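# Hook the hex nut from between spacers onto tape

## Task

Extract the hex nut from the gap between the standing spacers and leave it lying fully on the tape strip, with no part of it off the strip. The orange-brown-handled hook pick on the table may be used to drag it. Topple or tilt as few spacers as possible, though getting the nut out matters more than sparing them. At the end no gripper may still hold the nut: release it and pull the arms away, and the nut must stay on the tape by itself without the robot supporting it.

## Robot and tools

Robot: two six-joint arms, left_arm and right_arm, each ending in a two-finger parallel gripper with a wrist camera. Their root links sit at left_arm (-0.023, +0.305, 0) m, quat_wxyz (+0.995, 0, 0, +0.096) and right_arm (+0.063, -0.384, 0) m, quat_wxyz (+0.998, 0, 0, +0.070).

Scene frame: origin on the tabletop midway between the arms, +x out across the table, +z up, left_arm toward +y. The names left and right do not indicate sides in camera images. Gripper frame: fingers extend along its +z and separate along its y. The reported end_effector_position (the pinch point) lies between the pads roughly 2 cm short of the fingertips; closing pushes the tips about 10 mm further along +z. Reported hand positions can be slightly off, especially when reaching far.

execute_actions takes "actions": a list holding at most one entry, plus optional "pictures" (boolean; images come by default).
- Empty list []: sends nothing, just reports state.
- Motion: {"rows": [[...]], "steps": n}. n is 1 to 15 control steps of 1/30 s (default 15). Up to 15 rows; each row is used for one step and the final row repeats if rows run out. Every row is one flat list of 14 numbers covering both arms, even if only one moves: left_arm waist, shoulder, elbow, forearm roll, wrist pitch, wrist roll, opening, then the same seven for right_arm. The six joint values are absolute target angles in radians (same convention as the Joint positions line), not offsets. Ranges: waist -6.283 to 6.283, shoulder -2.304 to 2.304, elbow -4.224 to 0.061, forearm roll -6.283 to 6.283, wrist pitch -2.164 to 2.164, wrist roll -6.283 to 6.283. A target more than 0.010 rad beyond a bound, and further out than the joint currently is, gets the whole call refused (nothing is sent). True ends may differ by up to 0.010 rad; a target past the true end is clipped there and "joint sent to its limit" may appear, possibly referring to an earlier action. Opening is an absolute value from -1 (closed) to +1 (fully open, 0.084 m between pads).
- Wait: {"steps": n} with no rows, n up to 300; returns once n steps have elapsed since the previous result, with your reply time counted in.

Motion limits: joint targets move at most 3.14 rad/s, take 0.16 s to ramp up, and all joints of an arm are timed to arrive together. Each step a target is held within 0.623 rad of the measured angle, and if targets would place the gripper more than 70 mm from where it is, the whole arm's targets are pulled back. Big moves therefore take several calls. Between calls the arms keep heading to your last row until they have nearly stopped or a step is HELD; after that only a new action moves them further. Fingers still in motion continue.

Result lines: each arm's state gives end_effector_position (m), end_effector_quat_wxyz and linear/angular velocity in the scene frame. Joint positions and Joint velocities list per arm the six joints (rad, rad/s) then pad gap (m, m/s). grip_measured is the measured opening on the command scale. Joint torques are total drive outputs in the same joint order, with per-arm offset, scale and noise, nonzero even in free air. "joint command not followed" means a clearance check changed or blocked joint targets on some steps; HELD marks steps where your row was partly or wholly not sent. MOTOR HOT warns from 65 °C; at 80 °C an OVER-TEMPERATURE FAULT brakes that arm until it cools, so avoid holding loads for long.

Gripping: to hold something, command an opening clearly below grip_measured; the bigger the gap, the stronger the squeeze (about 24 N per pad for items up to roughly 6 cm). Commanding grip_measured itself still presses lightly. Fast closes can press harder than intended. Loose or held objects may occasionally be nudged or pulled by outside disturbances.

zoom_image: {"camera", "region": [x0, y0, x1, y1]} in pixels of that camera's latest image, origin top-left, region no larger than 504 by 504. Cameras, each 504x504: cam_head_left, cam_head_right, cam_high, cam_low, cam_left_wrist, cam_right_wrist. Wrist camera frame: +z forward, +x right, +y down in the image.

read_manual: optional "section" (only "licences"); returns licence text, no motion.

finished_scene: {"scene": number of the current scene}; ends it irreversibly, grades it and loads the next task. Replying without any tool call ends everything.

Suggested order: look, locate pick, nut, spacers and tape; grasp the pick by its handle; hook the nut and drag it out and onto the tape; set the pick down safely; open and retract both arms; confirm with images, then call finished_scene.

Avoid: the two arms colliding or pressing together (can end the scene); contact torque reaching load limits (waist 55.8, shoulder 55.8, elbow 46.5, forearm roll 25.1, wrist pitch 17.6, wrist roll 17.6 N m, held weight included), which stops the arm, backs the joint off and freezes it 10 s; anything leaving the table (fails the task); dropping, slamming, hard shoves or jerky motion; toppling spacers; still gripping the nut at the end.

Each tool is called after "Call:" by a JSON object that holds its "name" and its "arguments".

## Session

Call:
{"name": "execute_actions", "arguments": {"actions": []}}

Scene clock: 0.00 s of 4417.00 s.
left_arm: end_effector_position=(+0.6472, -0.2723, +0.2946) grip_measured=+1.00 end_effector_quat_wxyz=(+0.370, +0.732, -0.474, +0.319) end_effector_velocity=(-0.000, -0.000, -0.001) end_effector_angular_velocity=(+0.001, +0.000, -0.001) | right_arm: end_effector_position=(+0.1387, -0.7071, +0.1045) grip_measured=+1.00 end_effector_quat_wxyz=(+0.266, +0.198, +0.919, -0.213) end_effector_velocity=(-0.000, -0.001, +0.000) end_effector_angular_velocity=(-0.002, +0.000, +0.001)
Joint positions: left_arm=[-0.715 -0.965 -1.825 -1.489 -0.743  1.768  0.084] | right_arm=[-1.825 -0.307 -0.159  2.453 -0.805 -0.611  0.084]
Joint velocities: left_arm=[-0.001 -0.001 -0.001  0.001 -0.     0.     0.   ] | right_arm=[-0.     0.    -0.002 -0.001  0.    -0.    -0.   ]
Joint torques (N m, as the arm reports them, + toward a larger angle): no reading
Motor temperatures (°C, as the motors report them): left_arm=[31 32 32 33 37 34] | right_arm=[31 29 32 33 36 38]

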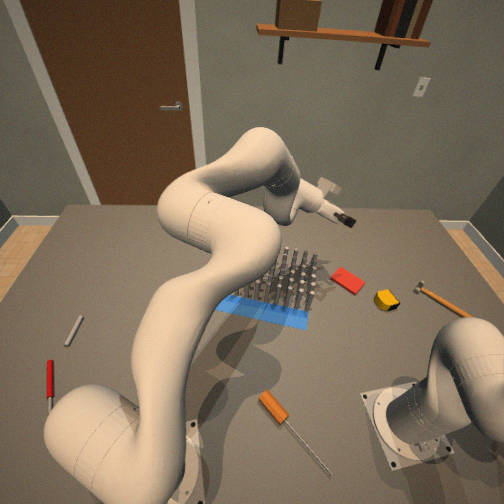

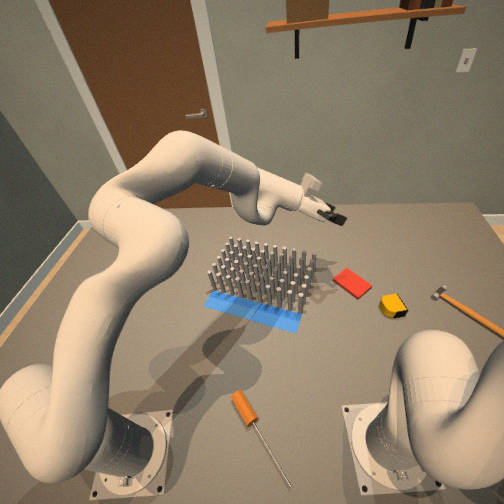

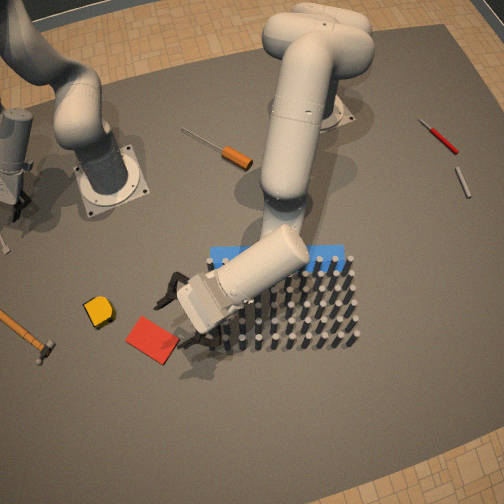

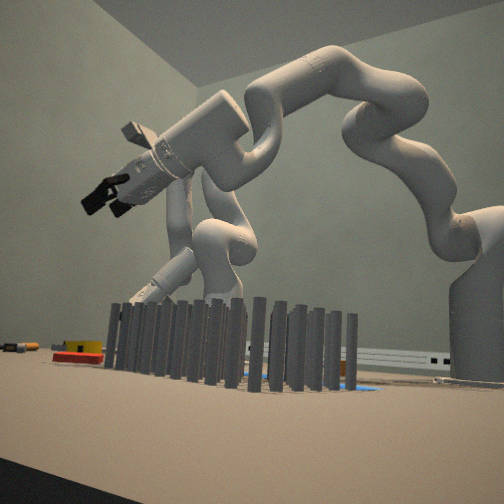

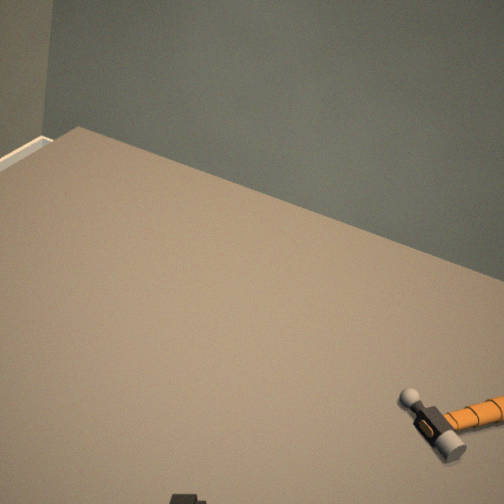

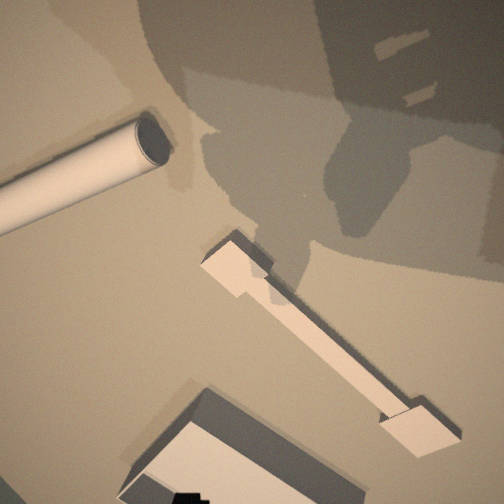

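Call:
{"name": "execute_actions", "arguments": {"actions": [{"rows": [[0.9, 0.449, -0.442, 0, -0.986, 1.768, 1, -0.3, 0.2, -0.6, 3.1416, 0.8, 0.0, 1]], "steps": 15}], "pictures": false}}

Call:
{"name": "execute_actions", "arguments": {"actions": [{"steps": 25}], "pictures": false}}

Scene clock: 4.20 s of 4417.00 s.
left_arm: end_effector_position=(+0.6635, -0.0452, +0.3461) grip_measured=+1.00 end_effector_quat_wxyz=(+0.302, +0.757, -0.494, +0.302) end_effector_velocity=(-0.054, +0.518, +0.088) end_effector_angular_velocity=(+0.381, -0.041, +0.103) | right_arm: end_effector_position=(+0.2391, -0.8148, +0.2274) grip_measured=+1.00 end_effector_quat_wxyz=(+0.256, +0.286, +0.891, -0.244) end_effector_velocity=(+0.403, +0.058, +0.238) end_effector_angular_velocity=(+0.329, -0.185, -0.028)
Joint positions: left_arm=[-0.441 -0.688 -1.549 -1.213 -0.833  1.768  0.084] | right_arm=[-1.381 -0.03  -0.4    2.823 -0.362 -0.278  0.084]
Joint velocities: left_arm=[ 0.63   0.63   0.629  0.631 -0.163  0.001 -0.   ] | right_arm=[ 1.154  0.483 -0.419  0.663  1.147  0.578  0.   ]
Joint torques (N m, as the arm reports them, + toward a larger angle): left_arm=[ -4.45  59.   -18.31  -0.15  -1.15  -0.08] | right_arm=[ -3.33  15.36 -18.     0.97  -0.33   0.  ]
Motor temperatures (°C, as the motors report them): left_arm=[31 32 33 33 37 34] | right_arm=[31 29 32 33 36 38]
Steps of this call (steps 1 to 90: nothing new was sent; then 0.70 s passed at rest; steps 91 to 105: all 15 steps of this action). Readings (joint positions):
91: left_arm=[-0.714 -0.964 -1.825 -1.489 -0.743 1.768] | right_arm=[-1.825 -0.307 -0.159 2.453 -0.805 -0.610]
92: left_arm=[-0.710 -0.959 -1.819 -1.483 -0.746 1.768] | right_arm=[-1.819 -0.303 -0.162 2.459 -0.798 -0.604]
94: left_arm=[-0.671 -0.919 -1.775 -1.441 -0.762 1.768] | right_arm=[-1.768 -0.263 -0.197 2.511 -0.744 -0.553]
98: left_arm=[-0.587 -0.835 -1.695 -1.359 -0.791 1.768] | right_arm=[-1.638 -0.166 -0.282 2.637 -0.617 -0.440]
105: the state above

Scene clock: 5.03 s of 4417.00 s.
left_arm: end_effector_position=(+0.4701, +0.3395, +0.3738) grip_measured=+1.00 end_effector_quat_wxyz=(+0.153, +0.840, -0.480, +0.200) end_effector_velocity=(-0.386, +0.359, -0.014) end_effector_angular_velocity=(+0.493, +0.189, +0.222) | right_arm: end_effector_position=(+0.4074, -0.4945, +0.2989) grip_measured=+1.00 end_effector_quat_wxyz=(+0.057, +0.123, +0.991, -0.019) end_effector_velocity=(-0.089, +0.475, +0.093) end_effector_angular_velocity=(+0.434, +0.849, +0.689)
Joint positions: left_arm=[ 0.121 -0.127 -0.989 -0.651 -0.927  1.768  0.084] | right_arm=[-0.439  0.177 -0.58   3.111  0.639 -0.027  0.084]
Joint velocities: left_arm=[ 0.735  0.729  0.697  0.734 -0.075  0.    -0.   ] | right_arm=[ 1.105  0.178 -0.153  0.244  1.275  0.213  0.   ]
Joint torques (N m, as the arm reports them, + toward a larger angle): left_arm=[ -3.15  32.16 -18.14  -0.37  -0.65  -0.1 ] | right_arm=[ -9.5   15.3  -27.13   2.6    0.56   0.26]
Motor temperatures (°C, as the motors report them): left_arm=[31 32 33 33 37 34] | right_arm=[31 29 32 33 36 38]
Steps of this call (steps 1 to 25: the robot went on to your last target). Readings (joint positions):
1: left_arm=[-0.420 -0.667 -1.528 -1.192 -0.839 1.768] | right_arm=[-1.343 -0.015 -0.414 2.845 -0.323 -0.259]
2: left_arm=[-0.399 -0.646 -1.507 -1.171 -0.844 1.768] | right_arm=[-1.304 -0.000 -0.426 2.865 -0.284 -0.242]
4: left_arm=[-0.356 -0.604 -1.465 -1.128 -0.854 1.768] | right_arm=[-1.226 0.026 -0.449 2.901 -0.207 -0.210]
8: left_arm=[-0.269 -0.517 -1.378 -1.042 -0.872 1.768] | right_arm=[-1.072 0.069 -0.486 2.960 -0.053 -0.159]
25: the state above

Call:
{"name": "execute_actions", "arguments": {"actions": [{"rows": [[0.9, 0.449, -0.442, 0, -0.986, 1.768, 1, 1.313, -0.3525, -0.6416, 3.1416, 0.2891, 0.594, 1]], "steps": 15}], "pictures": false}}

Call:
{"name": "execute_actions", "arguments": {"actions": [{"steps": 40}]}}

Scene clock: 5.87 s of 4417.00 s.
left_arm: end_effector_position=(+0.0994, +0.5123, +0.3241) grip_measured=+1.00 end_effector_quat_wxyz=(+0.048, +0.939, -0.339, +0.003) end_effector_velocity=(-0.302, -0.017, -0.066) end_effector_angular_velocity=(+0.162, +0.356, +0.316) | right_arm: end_effector_position=(+0.4282, -0.2698, +0.2092) grip_measured=+1.00 end_effector_quat_wxyz=(+0.000, +0.016, +1.000, -0.000) end_effector_velocity=(-0.076, +0.430, -0.176) end_effector_angular_velocity=(-0.001, +0.001, +0.602)
Joint positions: left_arm=[ 0.867  0.426 -0.464 -0.026 -0.984  1.768  0.084] | right_arm=[ 0.161 -0.111 -0.623  3.141  0.512  0.334  0.084]
Joint velocities: left_arm=[ 0.634  0.449  0.43   0.503 -0.052  0.    -0.   ] | right_arm=[ 1.131 -0.493 -0.039 -0.001 -0.454  0.529  0.   ]
Joint torques (N m, as the arm reports them, + toward a larger angle): left_arm=[-28.16 -16.1  -27.8   -3.45  -0.13  -0.12] | right_arm=[ -4.09  25.76 -22.29   2.15   0.94  -0.41]
Motor temperatures (°C, as the motors report them): left_arm=[31 32 33 33 37 34] | right_arm=[31 29 32 33 36 38]
Steps of this call (steps 1 to 10: the robot went on to your last target; steps 11 to 25: all 15 steps of this action). Readings (joint positions):
11: left_arm=[0.424 0.114 -0.760 -0.381 -0.952 1.768] | right_arm=[-0.301 0.199 -0.600 3.141 0.799 0.000]
12: left_arm=[0.454 0.136 -0.740 -0.357 -0.954 1.768] | right_arm=[-0.296 0.195 -0.600 3.141 0.794 0.007]
14: left_arm=[0.516 0.179 -0.699 -0.308 -0.958 1.768] | right_arm=[-0.242 0.149 -0.605 3.141 0.749 0.059]
18: left_arm=[0.643 0.268 -0.614 -0.206 -0.968 1.768] | right_arm=[-0.097 0.032 -0.613 3.141 0.644 0.181]
25: the state above

Scene clock: 7.20 s of 4417.00 s.
left_arm: end_effector_position=(+0.0841, +0.5115, +0.3208) grip_measured=+1.00 end_effector_quat_wxyz=(+0.047, +0.942, -0.331, -0.007) end_effector_velocity=(-0.000, -0.000, -0.000) end_effector_angular_velocity=(+0.000, -0.000, -0.000) | right_arm: end_effector_position=(+0.1099, +0.0134, +0.1200) grip_measured=+1.00 end_effector_quat_wxyz=(+0.000, -0.416, +0.909, +0.000) end_effector_velocity=(-0.003, +0.000, -0.001) end_effector_angular_velocity=(-0.001, +0.000, +0.006)
Joint positions: left_arm=[ 0.9    0.449 -0.442 -0.    -0.986  1.768  0.084] | right_arm=[ 1.312 -0.352 -0.642  3.142  0.289  0.594  0.084]
Joint velocities: left_arm=[ 0.     0.001  0.    -0.     0.     0.001 -0.   ] | right_arm=[ 0.006 -0.002 -0.     0.    -0.001  0.     0.   ]
Joint torques (N m, as the arm reports them, + toward a larger angle): left_arm=[ -0.45   3.19 -20.62   1.3   -0.49  -0.12] | right_arm=[ -6.86  34.08 -18.66   2.62   0.72  -0.09]
Motor temperatures (°C, as the motors report them): left_arm=[31 32 33 33 37 34] | right_arm=[31 29 32 33 36 38]
Steps of this call (steps 1 to 40: the robot went on to your last target). Readings (joint positions):
1: left_arm=[0.883 0.437 -0.453 -0.014 -0.985 1.768] | right_arm=[0.199 -0.127 -0.624 3.141 0.497 0.351]
2: left_arm=[0.891 0.443 -0.447 -0.007 -0.986 1.768] | right_arm=[0.237 -0.142 -0.626 3.141 0.483 0.367]
4: left_arm=[0.897 0.447 -0.444 -0.002 -0.986 1.768] | right_arm=[0.314 -0.169 -0.628 3.141 0.458 0.397]
8: left_arm=[0.899 0.448 -0.443 -0.001 -0.986 1.768] | right_arm=[0.468 -0.214 -0.631 3.142 0.417 0.445]
40: the state above

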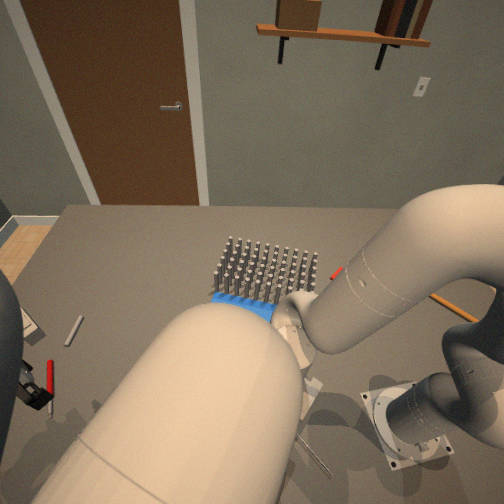

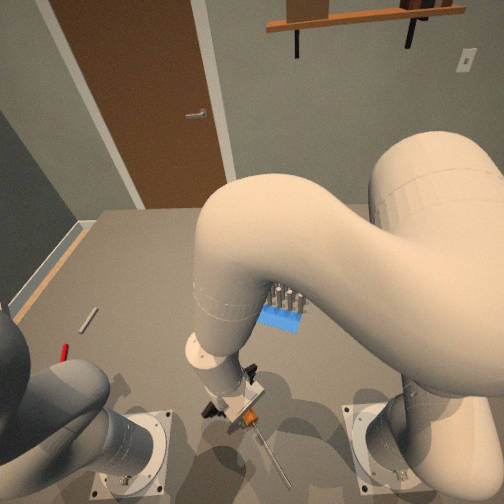

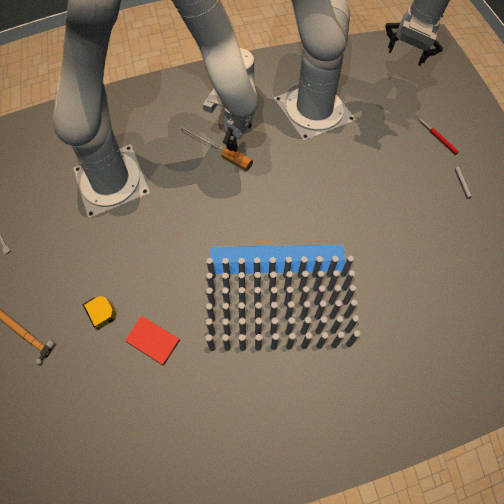

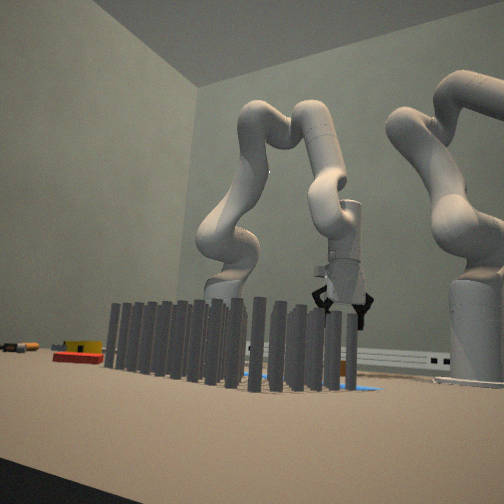

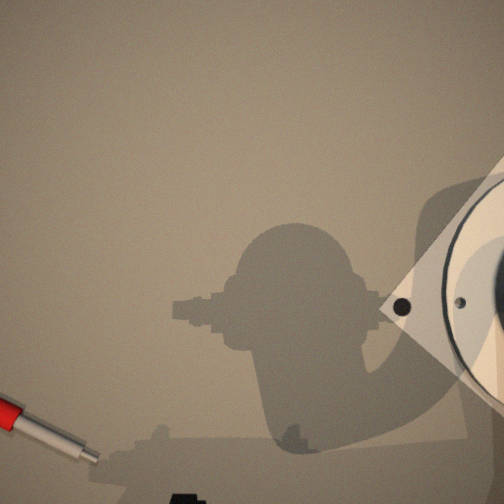

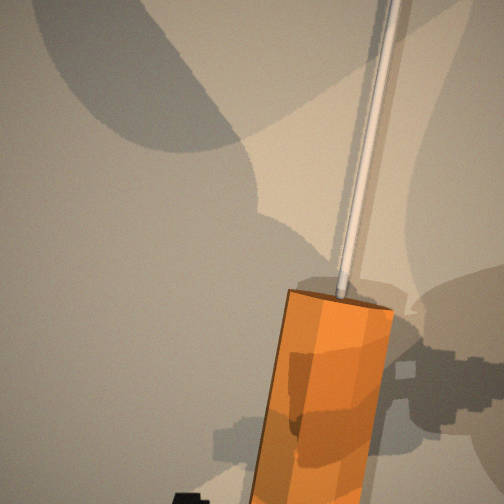

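Call:
{"name": "execute_actions", "arguments": {"actions": [{"rows": [[0.9, 0.449, -0.442, 0, -0.986, 1.768, 1, 1.3085, -0.4283, -0.5988, 3.1416, 0.1705, 0.774, 1]], "steps": 12}]}}

Call:
{"name": "zoom_image", "arguments": {"camera": "cam_high", "region": [200, 200, 370, 360]}}

Scene clock: 9.30 s of 4417.00 s.
left_arm: end_effector_position=(+0.0841, +0.5115, +0.3208) grip_measured=+1.00 end_effector_quat_wxyz=(+0.047, +0.942, -0.331, -0.007) end_effector_velocity=(+0.000, +0.000, +0.001) end_effector_angular_velocity=(+0.001, -0.001, +0.000) | right_arm: end_effector_position=(+0.1091, -0.0041, +0.0803) grip_measured=+1.00 end_effector_quat_wxyz=(+0.000, -0.332, +0.943, +0.000) end_effector_velocity=(+0.001, +0.005, +0.002) end_effector_angular_velocity=(+0.016, -0.002, -0.015)
Joint positions: left_arm=[ 0.9    0.449 -0.442  0.    -0.986  1.768  0.084] | right_arm=[ 1.309 -0.428 -0.599  3.142  0.171  0.773  0.084]
Joint velocities: left_arm=[-0.     0.001 -0.001 -0.     0.    -0.     0.   ] | right_arm=[ 0.     0.003 -0.003 -0.001 -0.011  0.016  0.   ]
Joint torques (N m, as the arm reports them, + toward a larger angle): left_arm=[  0.16   6.36 -19.04   1.67  -0.65  -0.14] | right_arm=[ -5.93  34.12 -15.65   2.11   0.72   0.19]
Motor temperatures (°C, as the motors report them): left_arm=[31 32 33 33 37 34] | right_arm=[31 29 32 33 36 38]
Steps of this call (steps 1 to 30: the robot went on to your last target; steps 31 to 51: nothing new was sent; steps 52 to 63: all 12 steps of this action). Readings (joint positions):
52: left_arm=[0.900 0.449 -0.442 -0.000 -0.986 1.768] | right_arm=[1.313 -0.353 -0.642 3.142 0.289 0.594]
53: left_arm=[0.900 0.449 -0.442 0.000 -0.986 1.768] | right_arm=[1.313 -0.355 -0.641 3.142 0.284 0.601]
55: left_arm=[0.900 0.449 -0.442 -0.000 -0.986 1.768] | right_arm=[1.312 -0.377 -0.628 3.142 0.246 0.658]
59: left_arm=[0.900 0.449 -0.442 -0.000 -0.986 1.768] | right_arm=[1.309 -0.427 -0.599 3.142 0.179 0.763]
63: the state above

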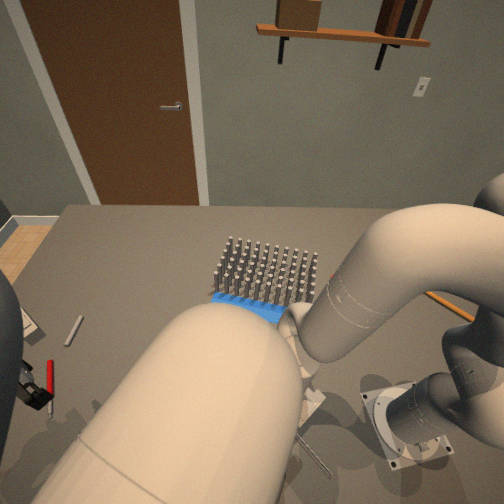

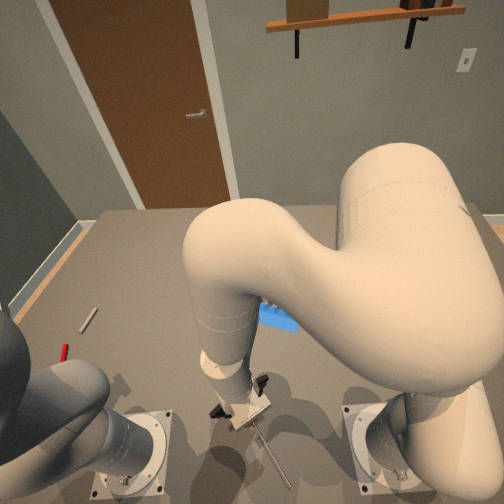

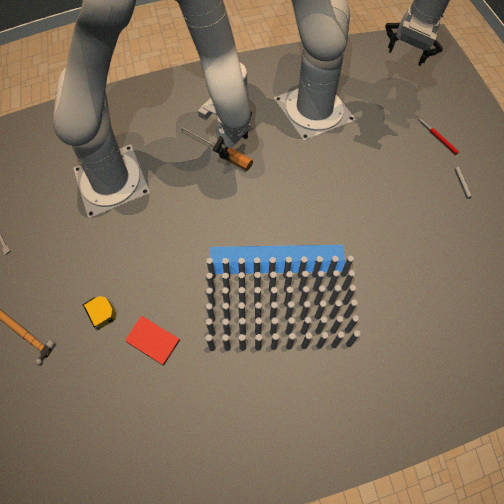

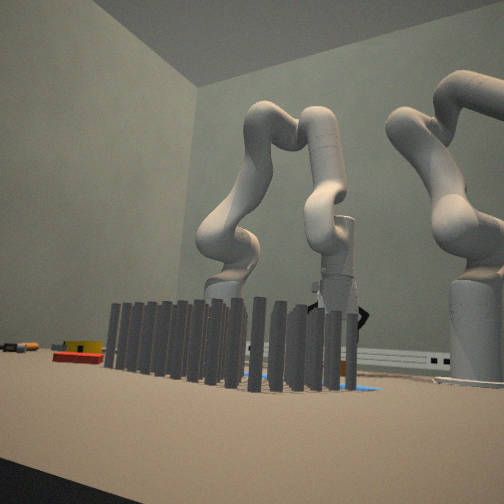

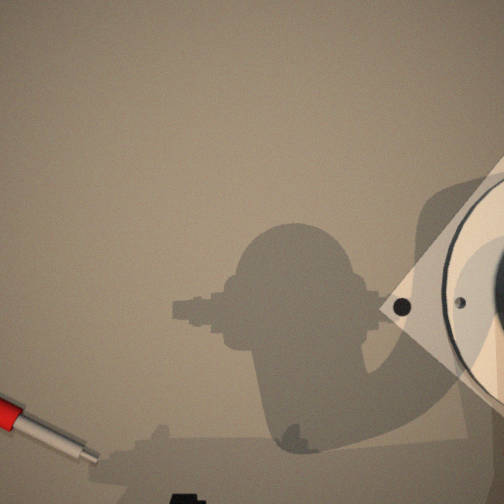

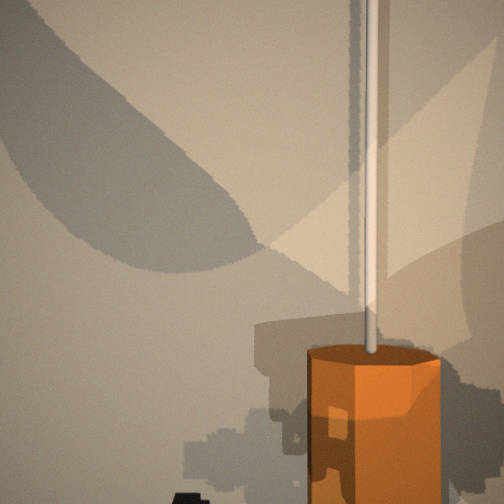

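Region (200, 200, 370, 360) of cam_high's 504x504 image, scaled by 2.965, with more detail than that image has; it fills the top 474 rows of this view, and the rest is white.

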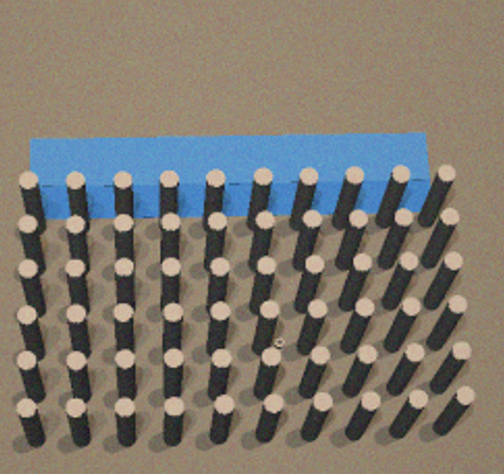

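Call:
{"name": "execute_actions", "arguments": {"actions": [{"rows": [[0.9, 0.449, -0.442, 0, -0.986, 1.768, 1, 1.3085, -0.5879, -0.6253, 3.1416, 0.0374, 0.774, 1]], "steps": 12}], "pictures": false}}

Call:
{"name": "execute_actions", "arguments": {"actions": [{"rows": [[0.9, 0.449, -0.442, 0, -0.986, 1.768, 1, 1.3085, -0.5879, -0.6253, 3.1416, 0.0374, 0.774, -1]], "steps": 12}], "pictures": false}}

Call:
{"name": "execute_actions", "arguments": {"actions": [{"rows": [[0.9, 0.449, -0.442, 0, -0.986, 1.768, 1, 1.3085, -0.4283, -0.5988, 3.1416, 0.1705, 0.774, -1]], "steps": 12}], "pictures": false}}

Scene clock: 10.87 s of 4417.00 s.
left_arm: end_effector_position=(+0.0841, +0.5115, +0.3208) grip_measured=+1.00 end_effector_quat_wxyz=(+0.047, +0.942, -0.331, -0.007) end_effector_velocity=(+0.000, -0.000, +0.000) end_effector_angular_velocity=(+0.001, -0.001, +0.001) | right_arm: end_effector_position=(+0.1092, -0.0039, +0.0247) grip_measured=+1.00 end_effector_quat_wxyz=(+0.000, -0.331, +0.944, +0.001) end_effector_velocity=(+0.001, +0.005, +0.000) end_effector_angular_velocity=(+0.013, -0.002, -0.000)
Joint positions: left_arm=[ 0.9    0.449 -0.442  0.    -0.986  1.768  0.084] | right_arm=[ 1.309 -0.586 -0.625  3.142  0.038  0.774  0.084]
Joint velocities: left_arm=[-0.001  0.002  0.001 -0.001  0.    -0.001 -0.   ] | right_arm=[ 0.    -0.001 -0.005 -0.    -0.009  0.001 -0.   ]
Joint torques (N m, as the arm reports them, + toward a larger angle): left_arm=[ -1.79   6.09 -18.4    0.86  -0.45   0.06] | right_arm=[ -6.08  36.26 -12.06   2.68   0.71  -0.01]
Motor temperatures (°C, as the motors report them): left_arm=[31 32 33 33 37 34] | right_arm=[31 29 32 33 36 38]
Steps of this call (steps 1 to 15: the robot went on to your last target; steps 16 to 35: nothing new was sent; steps 36 to 47: all 12 steps of this action). Readings (joint positions):
36: left_arm=[0.900 0.449 -0.442 0.000 -0.986 1.768] | right_arm=[1.309 -0.428 -0.599 3.142 0.170 0.774]
37: left_arm=[0.900 0.449 -0.442 0.000 -0.986 1.768] | right_arm=[1.309 -0.433 -0.600 3.142 0.165 0.774]
39: left_arm=[0.900 0.449 -0.442 0.000 -0.986 1.768] | right_arm=[1.309 -0.485 -0.611 3.142 0.118 0.774]
43: left_arm=[0.900 0.449 -0.442 0.000 -0.986 1.768] | right_arm=[1.308 -0.583 -0.622 3.142 0.045 0.774]
47: the state above

Scene clock: 11.27 s of 4417.00 s.
left_arm: end_effector_position=(+0.0841, +0.5115, +0.3208) grip_measured=+1.00 end_effector_quat_wxyz=(+0.047, +0.942, -0.331, -0.007) end_effector_velocity=(+0.000, +0.000, +0.000) end_effector_angular_velocity=(+0.000, -0.001, +0.002) | right_arm: end_effector_position=(+0.1091, -0.0042, +0.0241) grip_measured=-0.19 end_effector_quat_wxyz=(+0.000, -0.331, +0.944, +0.000) end_effector_velocity=(-0.000, -0.000, -0.000) end_effector_angular_velocity=(-0.001, +0.000, +0.000)
Joint positions: left_arm=[ 0.9    0.449 -0.442  0.    -0.986  1.768  0.084] | right_arm=[ 1.309 -0.587 -0.625  3.142  0.038  0.774  0.036]
Joint velocities: left_arm=[ 0.001 -0.    -0.001 -0.001 -0.    -0.001 -0.   ] | right_arm=[-0. -0.  0. -0.  0. -0.  0.]
Joint torques (N m, as the arm reports them, + toward a larger angle): left_arm=[ -0.21   6.11 -20.38   1.68  -0.53   0.06] | right_arm=[ -7.59  36.2  -11.27   2.56   0.47  -0.14]
Motor temperatures (°C, as the motors report them): left_arm=[31 32 33 33 37 34] | right_arm=[31 29 32 33 36 38]
Steps of this call (steps 1 to 12: all 12 steps of this action). Readings (joint positions):
1: left_arm=[0.900 0.449 -0.442 -0.000 -0.986 1.768] | right_arm=[1.309 -0.586 -0.625 3.142 0.038 0.774]
2: left_arm=[0.900 0.449 -0.442 -0.000 -0.986 1.768] | right_arm=[1.309 -0.586 -0.625 3.142 0.038 0.774]
4: left_arm=[0.900 0.449 -0.442 -0.000 -0.986 1.768] | right_arm=[1.309 -0.587 -0.625 3.142 0.038 0.774]
8: left_arm=[0.900 0.449 -0.442 -0.000 -0.986 1.768] | right_arm=[1.309 -0.587 -0.625 3.142 0.037 0.774]
12: the state above

Scene clock: 11.67 s of 4417.00 s.
left_arm: end_effector_position=(+0.0841, +0.5115, +0.3208) grip_measured=+1.00 end_effector_quat_wxyz=(+0.047, +0.942, -0.331, -0.007) end_effector_velocity=(+0.000, +0.000, +0.000) end_effector_angular_velocity=(+0.000, +0.000, -0.002) | right_arm: end_effector_position=(+0.1090, -0.0049, +0.0791) grip_measured=-0.19 end_effector_quat_wxyz=(-0.000, -0.331, +0.944, -0.001) end_effector_velocity=(-0.000, -0.004, +0.000) end_effector_angular_velocity=(-0.011, +0.001, +0.001)
Joint positions: left_arm=[ 0.9    0.449 -0.442 -0.    -0.986  1.768  0.084] | right_arm=[ 1.308 -0.43  -0.599  3.142  0.17   0.774  0.036]
Joint velocities: left_arm=[-0.001  0.    -0.     0.     0.     0.001 -0.   ] | right_arm=[ 0.     0.002  0.004 -0.     0.01  -0.001  0.   ]
Joint torques (N m, as the arm reports them, + toward a larger angle): left_arm=[ -2.38   7.6  -19.58   0.75  -0.65   0.04] | right_arm=[ -6.46  35.34 -16.5    2.66   0.64  -0.09]
Motor temperatures (°C, as the motors report them): left_arm=[31 32 33 33 37 34] | right_arm=[31 29 32 33 36 38]
Steps of this call (steps 1 to 12: all 12 steps of this action). Readings (joint positions):
1: left_arm=[0.900 0.449 -0.442 0.000 -0.986 1.768] | right_arm=[1.309 -0.587 -0.625 3.142 0.038 0.774]
2: left_arm=[0.900 0.449 -0.442 0.000 -0.986 1.768] | right_arm=[1.309 -0.583 -0.624 3.142 0.043 0.774]
4: left_arm=[0.900 0.449 -0.442 0.000 -0.986 1.768] | right_arm=[1.308 -0.531 -0.613 3.142 0.090 0.774]
8: left_arm=[0.900 0.449 -0.442 -0.000 -0.986 1.768] | right_arm=[1.309 -0.433 -0.602 3.142 0.163 0.774]
12: the state above

Call:
{"name": "execute_actions", "arguments": {"actions": [{"rows": [[0.9, 0.449, -0.442, 0, -0.986, 1.768, 1, 1.044, -0.7542, -1.0574, 3.1416, 0.3032, -1.6874, -1]], "steps": 15}], "pictures": false}}

Call:
{"name": "execute_actions", "arguments": {"actions": [{"steps": 22}]}}

Call:
{"name": "zoom_image", "arguments": {"camera": "cam_high", "region": [230, 170, 370, 350]}}

Scene clock: 13.47 s of 4417.00 s.
left_arm: end_effector_position=(+0.0841, +0.5115, +0.3208) grip_measured=+1.00 end_effector_quat_wxyz=(+0.047, +0.942, -0.331, -0.007) end_effector_velocity=(+0.000, +0.000, +0.001) end_effector_angular_velocity=(+0.001, -0.001, -0.000) | right_arm: end_effector_position=(+0.2353, +0.1002, +0.0500) grip_measured=-0.19 end_effector_quat_wxyz=(+0.000, -0.600, +0.800, +0.000) end_effector_velocity=(+0.252, +0.127, -0.069) end_effector_angular_velocity=(-0.004, +0.000, +2.627)
Joint positions: left_arm=[ 0.9    0.449 -0.442  0.    -0.986  1.768  0.084] | right_arm=[ 1.088 -0.7   -0.981  3.142  0.281 -0.058  0.036]
Joint velocities: left_arm=[-0.001  0.001 -0.    -0.    -0.    -0.     0.   ] | right_arm=[-0.379 -0.464 -0.646 -0.     0.185 -3.006 -0.   ]
Joint torques (N m, as the arm reports them, + toward a larger angle): left_arm=[ -1.7    3.06 -19.37   1.09  -0.66  -0.06] | right_arm=[ -1.79  59.8  -13.62   2.09   0.8   -0.05]
Motor temperatures (°C, as the motors report them): left_arm=[31 32 33 33 37 34] | right_arm=[31 29 32 33 36 38]
Steps of this call (steps 1 to 15: the robot went on to your last target; steps 16 to 39: nothing new was sent; steps 40 to 54: all 15 steps of this action). Readings (joint positions):
40: left_arm=[0.900 0.449 -0.442 0.000 -0.986 1.768] | right_arm=[1.308 -0.428 -0.599 3.142 0.171 0.774]
41: left_arm=[0.900 0.449 -0.442 0.000 -0.986 1.768] | right_arm=[1.306 -0.431 -0.603 3.142 0.172 0.767]
43: left_arm=[0.900 0.449 -0.442 0.000 -0.986 1.768] | right_arm=[1.283 -0.460 -0.644 3.142 0.186 0.708]
47: left_arm=[0.900 0.449 -0.442 0.000 -0.986 1.768] | right_arm=[1.201 -0.561 -0.785 3.142 0.224 0.496]
54: the state above

Scene clock: 14.20 s of 4417.00 s.
left_arm: end_effector_position=(+0.0841, +0.5115, +0.3208) grip_measured=+1.00 end_effector_quat_wxyz=(+0.047, +0.942, -0.331, -0.007) end_effector_velocity=(+0.000, -0.000, +0.000) end_effector_angular_velocity=(-0.000, -0.001, +0.000) | right_arm: end_effector_position=(+0.2651, +0.1142, +0.0420) grip_measured=-0.19 end_effector_quat_wxyz=(+0.000, +0.991, -0.136, -0.000) end_effector_velocity=(-0.000, -0.001, -0.001) end_effector_angular_velocity=(-0.002, +0.000, +0.030)
Joint positions: left_arm=[ 0.9    0.449 -0.442 -0.    -0.986  1.768  0.084] | right_arm=[ 1.044 -0.754 -1.057  3.142  0.303 -1.685  0.036]
Joint velocities: left_arm=[-0.     0.001  0.    -0.001 -0.     0.     0.   ] | right_arm=[-0.001 -0.001  0.002 -0.001 -0.001 -0.029 -0.   ]
Joint torques (N m, as the arm reports them, + toward a larger angle): left_arm=[  0.19   5.14 -19.34   0.76  -0.33  -0.19] | right_arm=[ -6.62  52.27 -19.11   2.28   0.58   0.02]
Motor temperatures (°C, as the motors report them): left_arm=[31 32 33 33 37 34] | right_arm=[31 29 32 33 36 38]
Steps of this call (steps 1 to 22: the robot went on to your last target). Readings (joint positions):
1: left_arm=[0.900 0.449 -0.442 0.000 -0.986 1.768] | right_arm=[1.076 -0.714 -1.001 3.142 0.286 -0.159]
2: left_arm=[0.900 0.449 -0.442 -0.000 -0.986 1.768] | right_arm=[1.067 -0.726 -1.017 3.142 0.291 -0.263]
4: left_arm=[0.900 0.449 -0.442 -0.000 -0.986 1.768] | right_arm=[1.055 -0.740 -1.037 3.142 0.297 -0.471]
8: left_arm=[0.900 0.449 -0.442 0.000 -0.986 1.768] | right_arm=[1.047 -0.751 -1.052 3.142 0.302 -0.889]
22: the state above

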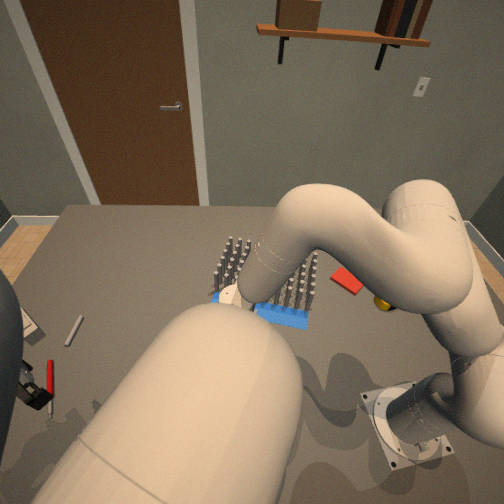

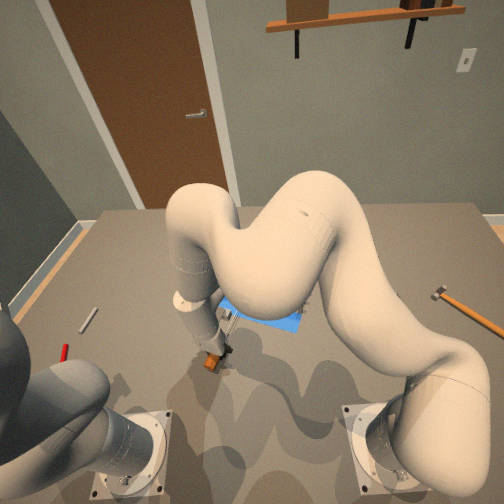

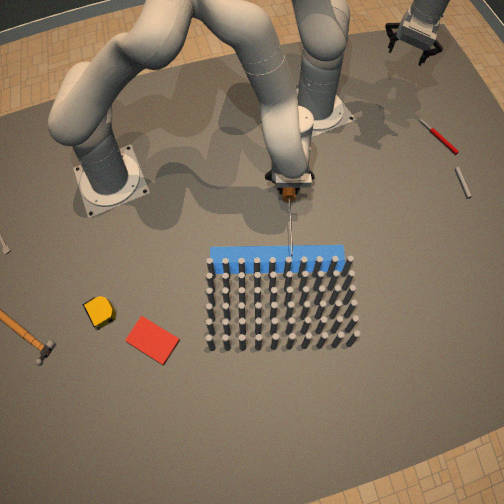

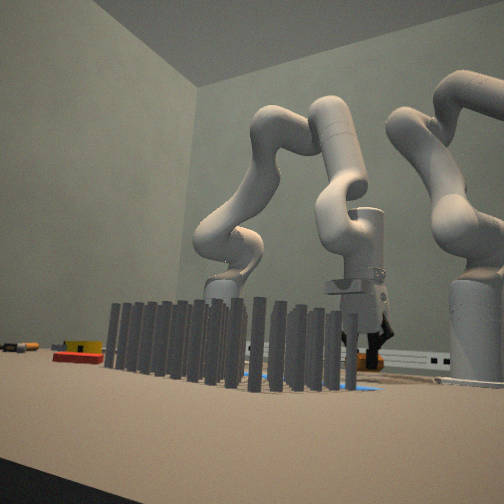

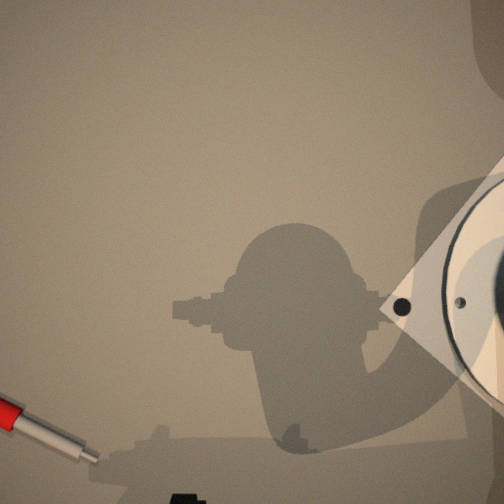

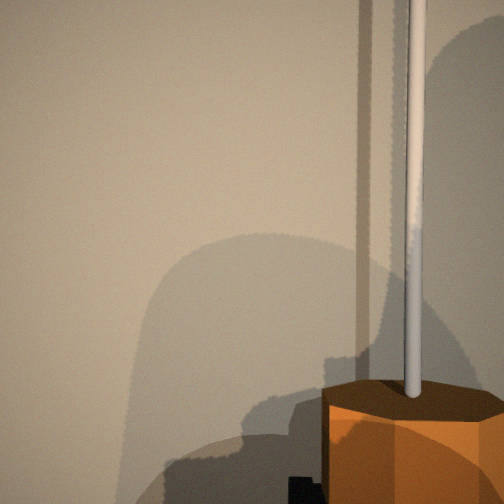

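Region (230, 170, 370, 350) of cam_high's 504x504 image, scaled by 2.800, with more detail than that image has.

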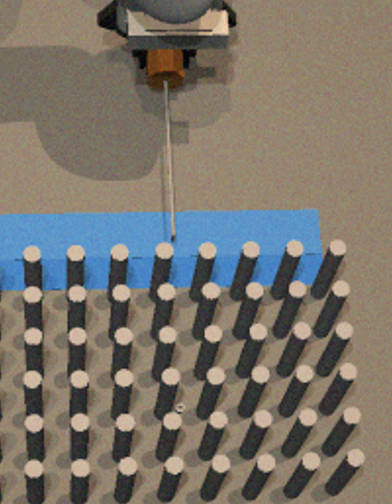

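Call:
{"name": "execute_actions", "arguments": {"actions": [{"rows": [[0.9, 0.449, -0.442, 0, -0.986, 1.768, 1, 1.045, -0.7605, -1.0697, 3.1416, 0.3092, -1.6866, -1], [0.9, 0.449, -0.442, 0, -0.986, 1.768, 1, 1.045, -0.7605, -1.0697, 3.1416, 0.3092, -1.6866, -1], [0.9, 0.449, -0.442, 0, -0.986, 1.768, 1, 1.045, -0.7605, -1.0697, 3.1416, 0.3092, -1.6866, -1], [0.9, 0.449, -0.442, 0, -0.986, 1.768, 1, 1.045, -0.7605, -1.0697, 3.1416, 0.3092, -1.6866, -1], [0.9, 0.449, -0.442, 0, -0.986, 1.768, 1, 1.045, -0.7605, -1.0697, 3.1416, 0.3092, -1.6866, -1], [0.9, 0.449, -0.442, 0, -0.986, 1.768, 1, 0.9544, -0.7731, -1.095, 3.1416, 0.3219, -1.7772, -1]], "steps": 15}], "pictures": false}}

Call:
{"name": "execute_actions", "arguments": {"actions": [{"rows": [[0.9, 0.449, -0.442, 0, -0.986, 1.768, 1, 0.8671, -0.7929, -1.1341, 3.1416, 0.3412, -1.8645, -1]], "steps": 12}]}}

Call:
{"name": "zoom_image", "arguments": {"camera": "cam_high", "region": [230, 170, 370, 350]}}

Scene clock: 18.17 s of 4417.00 s.
left_arm: end_effector_position=(+0.0841, +0.5115, +0.3208) grip_measured=+1.00 end_effector_quat_wxyz=(+0.047, +0.942, -0.331, -0.007) end_effector_velocity=(+0.000, -0.000, -0.000) end_effector_angular_velocity=(-0.001, -0.001, +0.001) | right_arm: end_effector_position=(+0.3138, +0.1052, +0.0422) grip_measured=-0.19 end_effector_quat_wxyz=(-0.000, +0.991, -0.134, +0.000) end_effector_velocity=(-0.003, +0.003, +0.001) end_effector_angular_velocity=(+0.001, -0.000, +0.022)
Joint positions: left_arm=[ 0.9    0.449 -0.442 -0.    -0.986  1.768  0.084] | right_arm=[ 0.956 -0.773 -1.095  3.142  0.322 -1.776  0.036]
Joint velocities: left_arm=[ 0.    -0.001  0.    -0.001  0.     0.001  0.   ] | right_arm=[ 0.006  0.001 -0.003 -0.     0.003 -0.016  0.   ]
Joint torques (N m, as the arm reports them, + toward a larger angle): left_arm=[ -1.34   5.1  -19.15   1.99  -0.6    0.17] | right_arm=[ -8.35  54.26 -19.12   2.19   0.58  -0.12]
Motor temperatures (°C, as the motors report them): left_arm=[31 32 33 33 37 34] | right_arm=[31 29 32 33 36 38]
Steps of this call (steps 1 to 30: the robot went on to your last target; steps 31 to 90: nothing new was sent; then 0.47 s passed at rest; steps 91 to 105: all 15 steps of this action). Readings (joint positions):
91: left_arm=[0.900 0.449 -0.442 0.000 -0.986 1.768] | right_arm=[1.044 -0.754 -1.058 3.142 0.303 -1.687]
92: left_arm=[0.900 0.449 -0.442 -0.000 -0.986 1.768] | right_arm=[1.044 -0.756 -1.060 3.142 0.305 -1.687]
94: left_arm=[0.900 0.449 -0.442 -0.000 -0.986 1.768] | right_arm=[1.045 -0.759 -1.067 3.142 0.308 -1.687]
98: left_arm=[0.900 0.449 -0.442 0.000 -0.986 1.768] | right_arm=[1.023 -0.764 -1.076 3.142 0.313 -1.713]
105: the state above

Scene clock: 18.57 s of 4417.00 s.
left_arm: end_effector_position=(+0.0841, +0.5115, +0.3208) grip_measured=+1.00 end_effector_quat_wxyz=(+0.047, +0.942, -0.331, -0.007) end_effector_velocity=(-0.001, -0.000, -0.000) end_effector_angular_velocity=(-0.000, +0.001, +0.001) | right_arm: end_effector_position=(+0.3619, +0.0916, +0.0420) grip_measured=-0.19 end_effector_quat_wxyz=(+0.000, +0.991, -0.134, -0.000) end_effector_velocity=(+0.001, -0.001, -0.000) end_effector_angular_velocity=(-0.000, +0.000, +0.002)
Joint positions: left_arm=[ 0.9    0.449 -0.442 -0.    -0.986  1.768  0.084] | right_arm=[ 0.868 -0.793 -1.134  3.142  0.341 -1.864  0.036]
Joint velocities: left_arm=[0.002 0.    0.001 0.001 0.    0.001 0.   ] | right_arm=[-0.002 -0.001 -0.    -0.     0.    -0.004 -0.   ]
Joint torques (N m, as the arm reports them, + toward a larger angle): left_arm=[ -2.51   3.12 -18.77   1.62  -0.59  -0.1 ] | right_arm=[ -5.78  55.34 -19.71   2.32   0.63   0.  ]
Motor temperatures (°C, as the motors report them): left_arm=[31 32 33 33 37 34] | right_arm=[31 29 32 33 36 38]
Steps of this call (steps 1 to 12: all 12 steps of this action). Readings (joint positions):
1: left_arm=[0.900 0.449 -0.442 -0.000 -0.986 1.768] | right_arm=[0.956 -0.773 -1.095 3.142 0.322 -1.777]
2: left_arm=[0.900 0.449 -0.442 0.000 -0.986 1.768] | right_arm=[0.951 -0.774 -1.098 3.142 0.324 -1.784]
4: left_arm=[0.900 0.449 -0.442 -0.000 -0.986 1.768] | right_arm=[0.909 -0.784 -1.117 3.142 0.333 -1.826]
8: left_arm=[0.900 0.449 -0.442 -0.000 -0.986 1.768] | right_arm=[0.868 -0.792 -1.133 3.142 0.340 -1.861]
12: the state above

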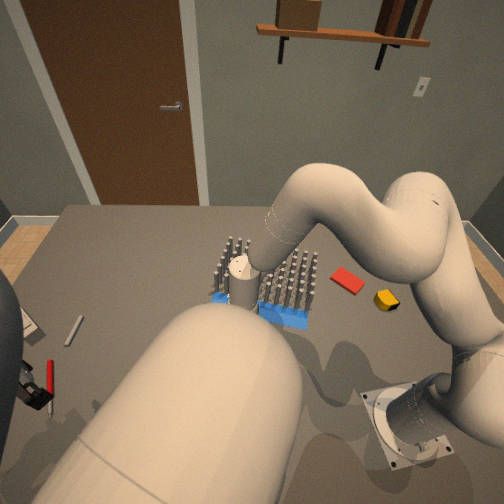

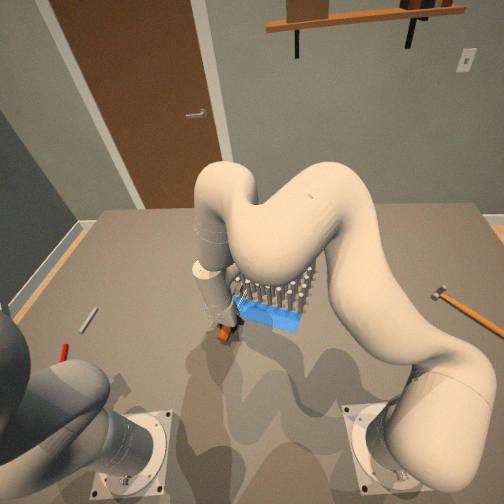

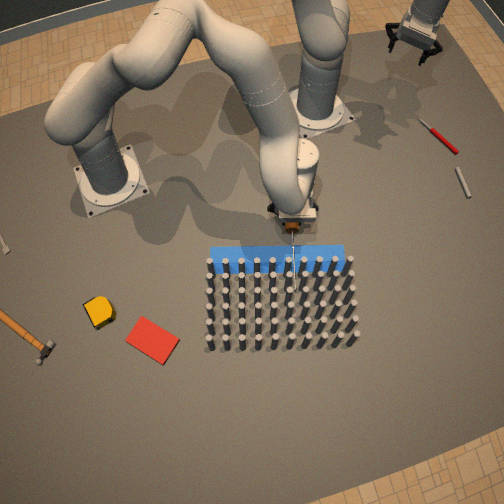

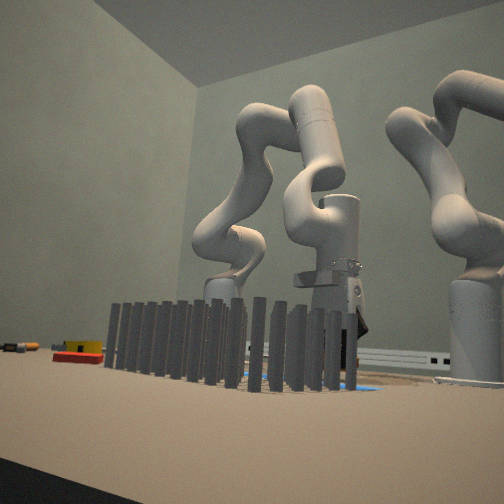

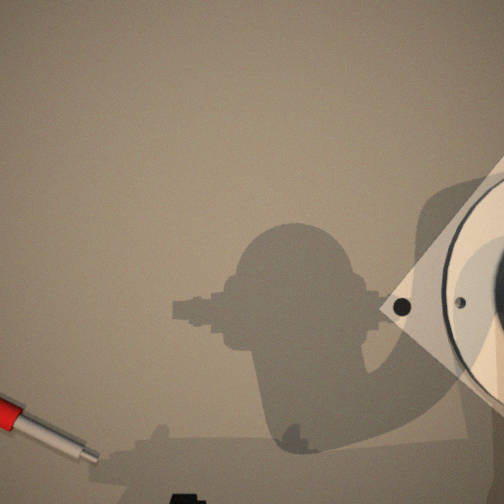

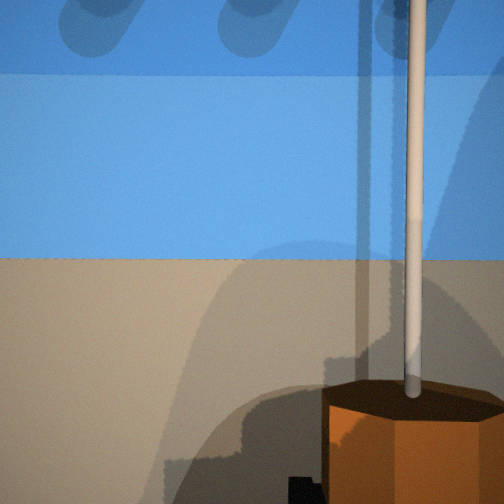

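Region (230, 170, 370, 350) of cam_high's 504x504 image, scaled by 2.800, with more detail than that image has.

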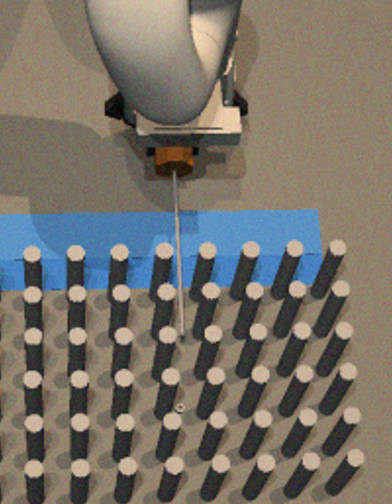

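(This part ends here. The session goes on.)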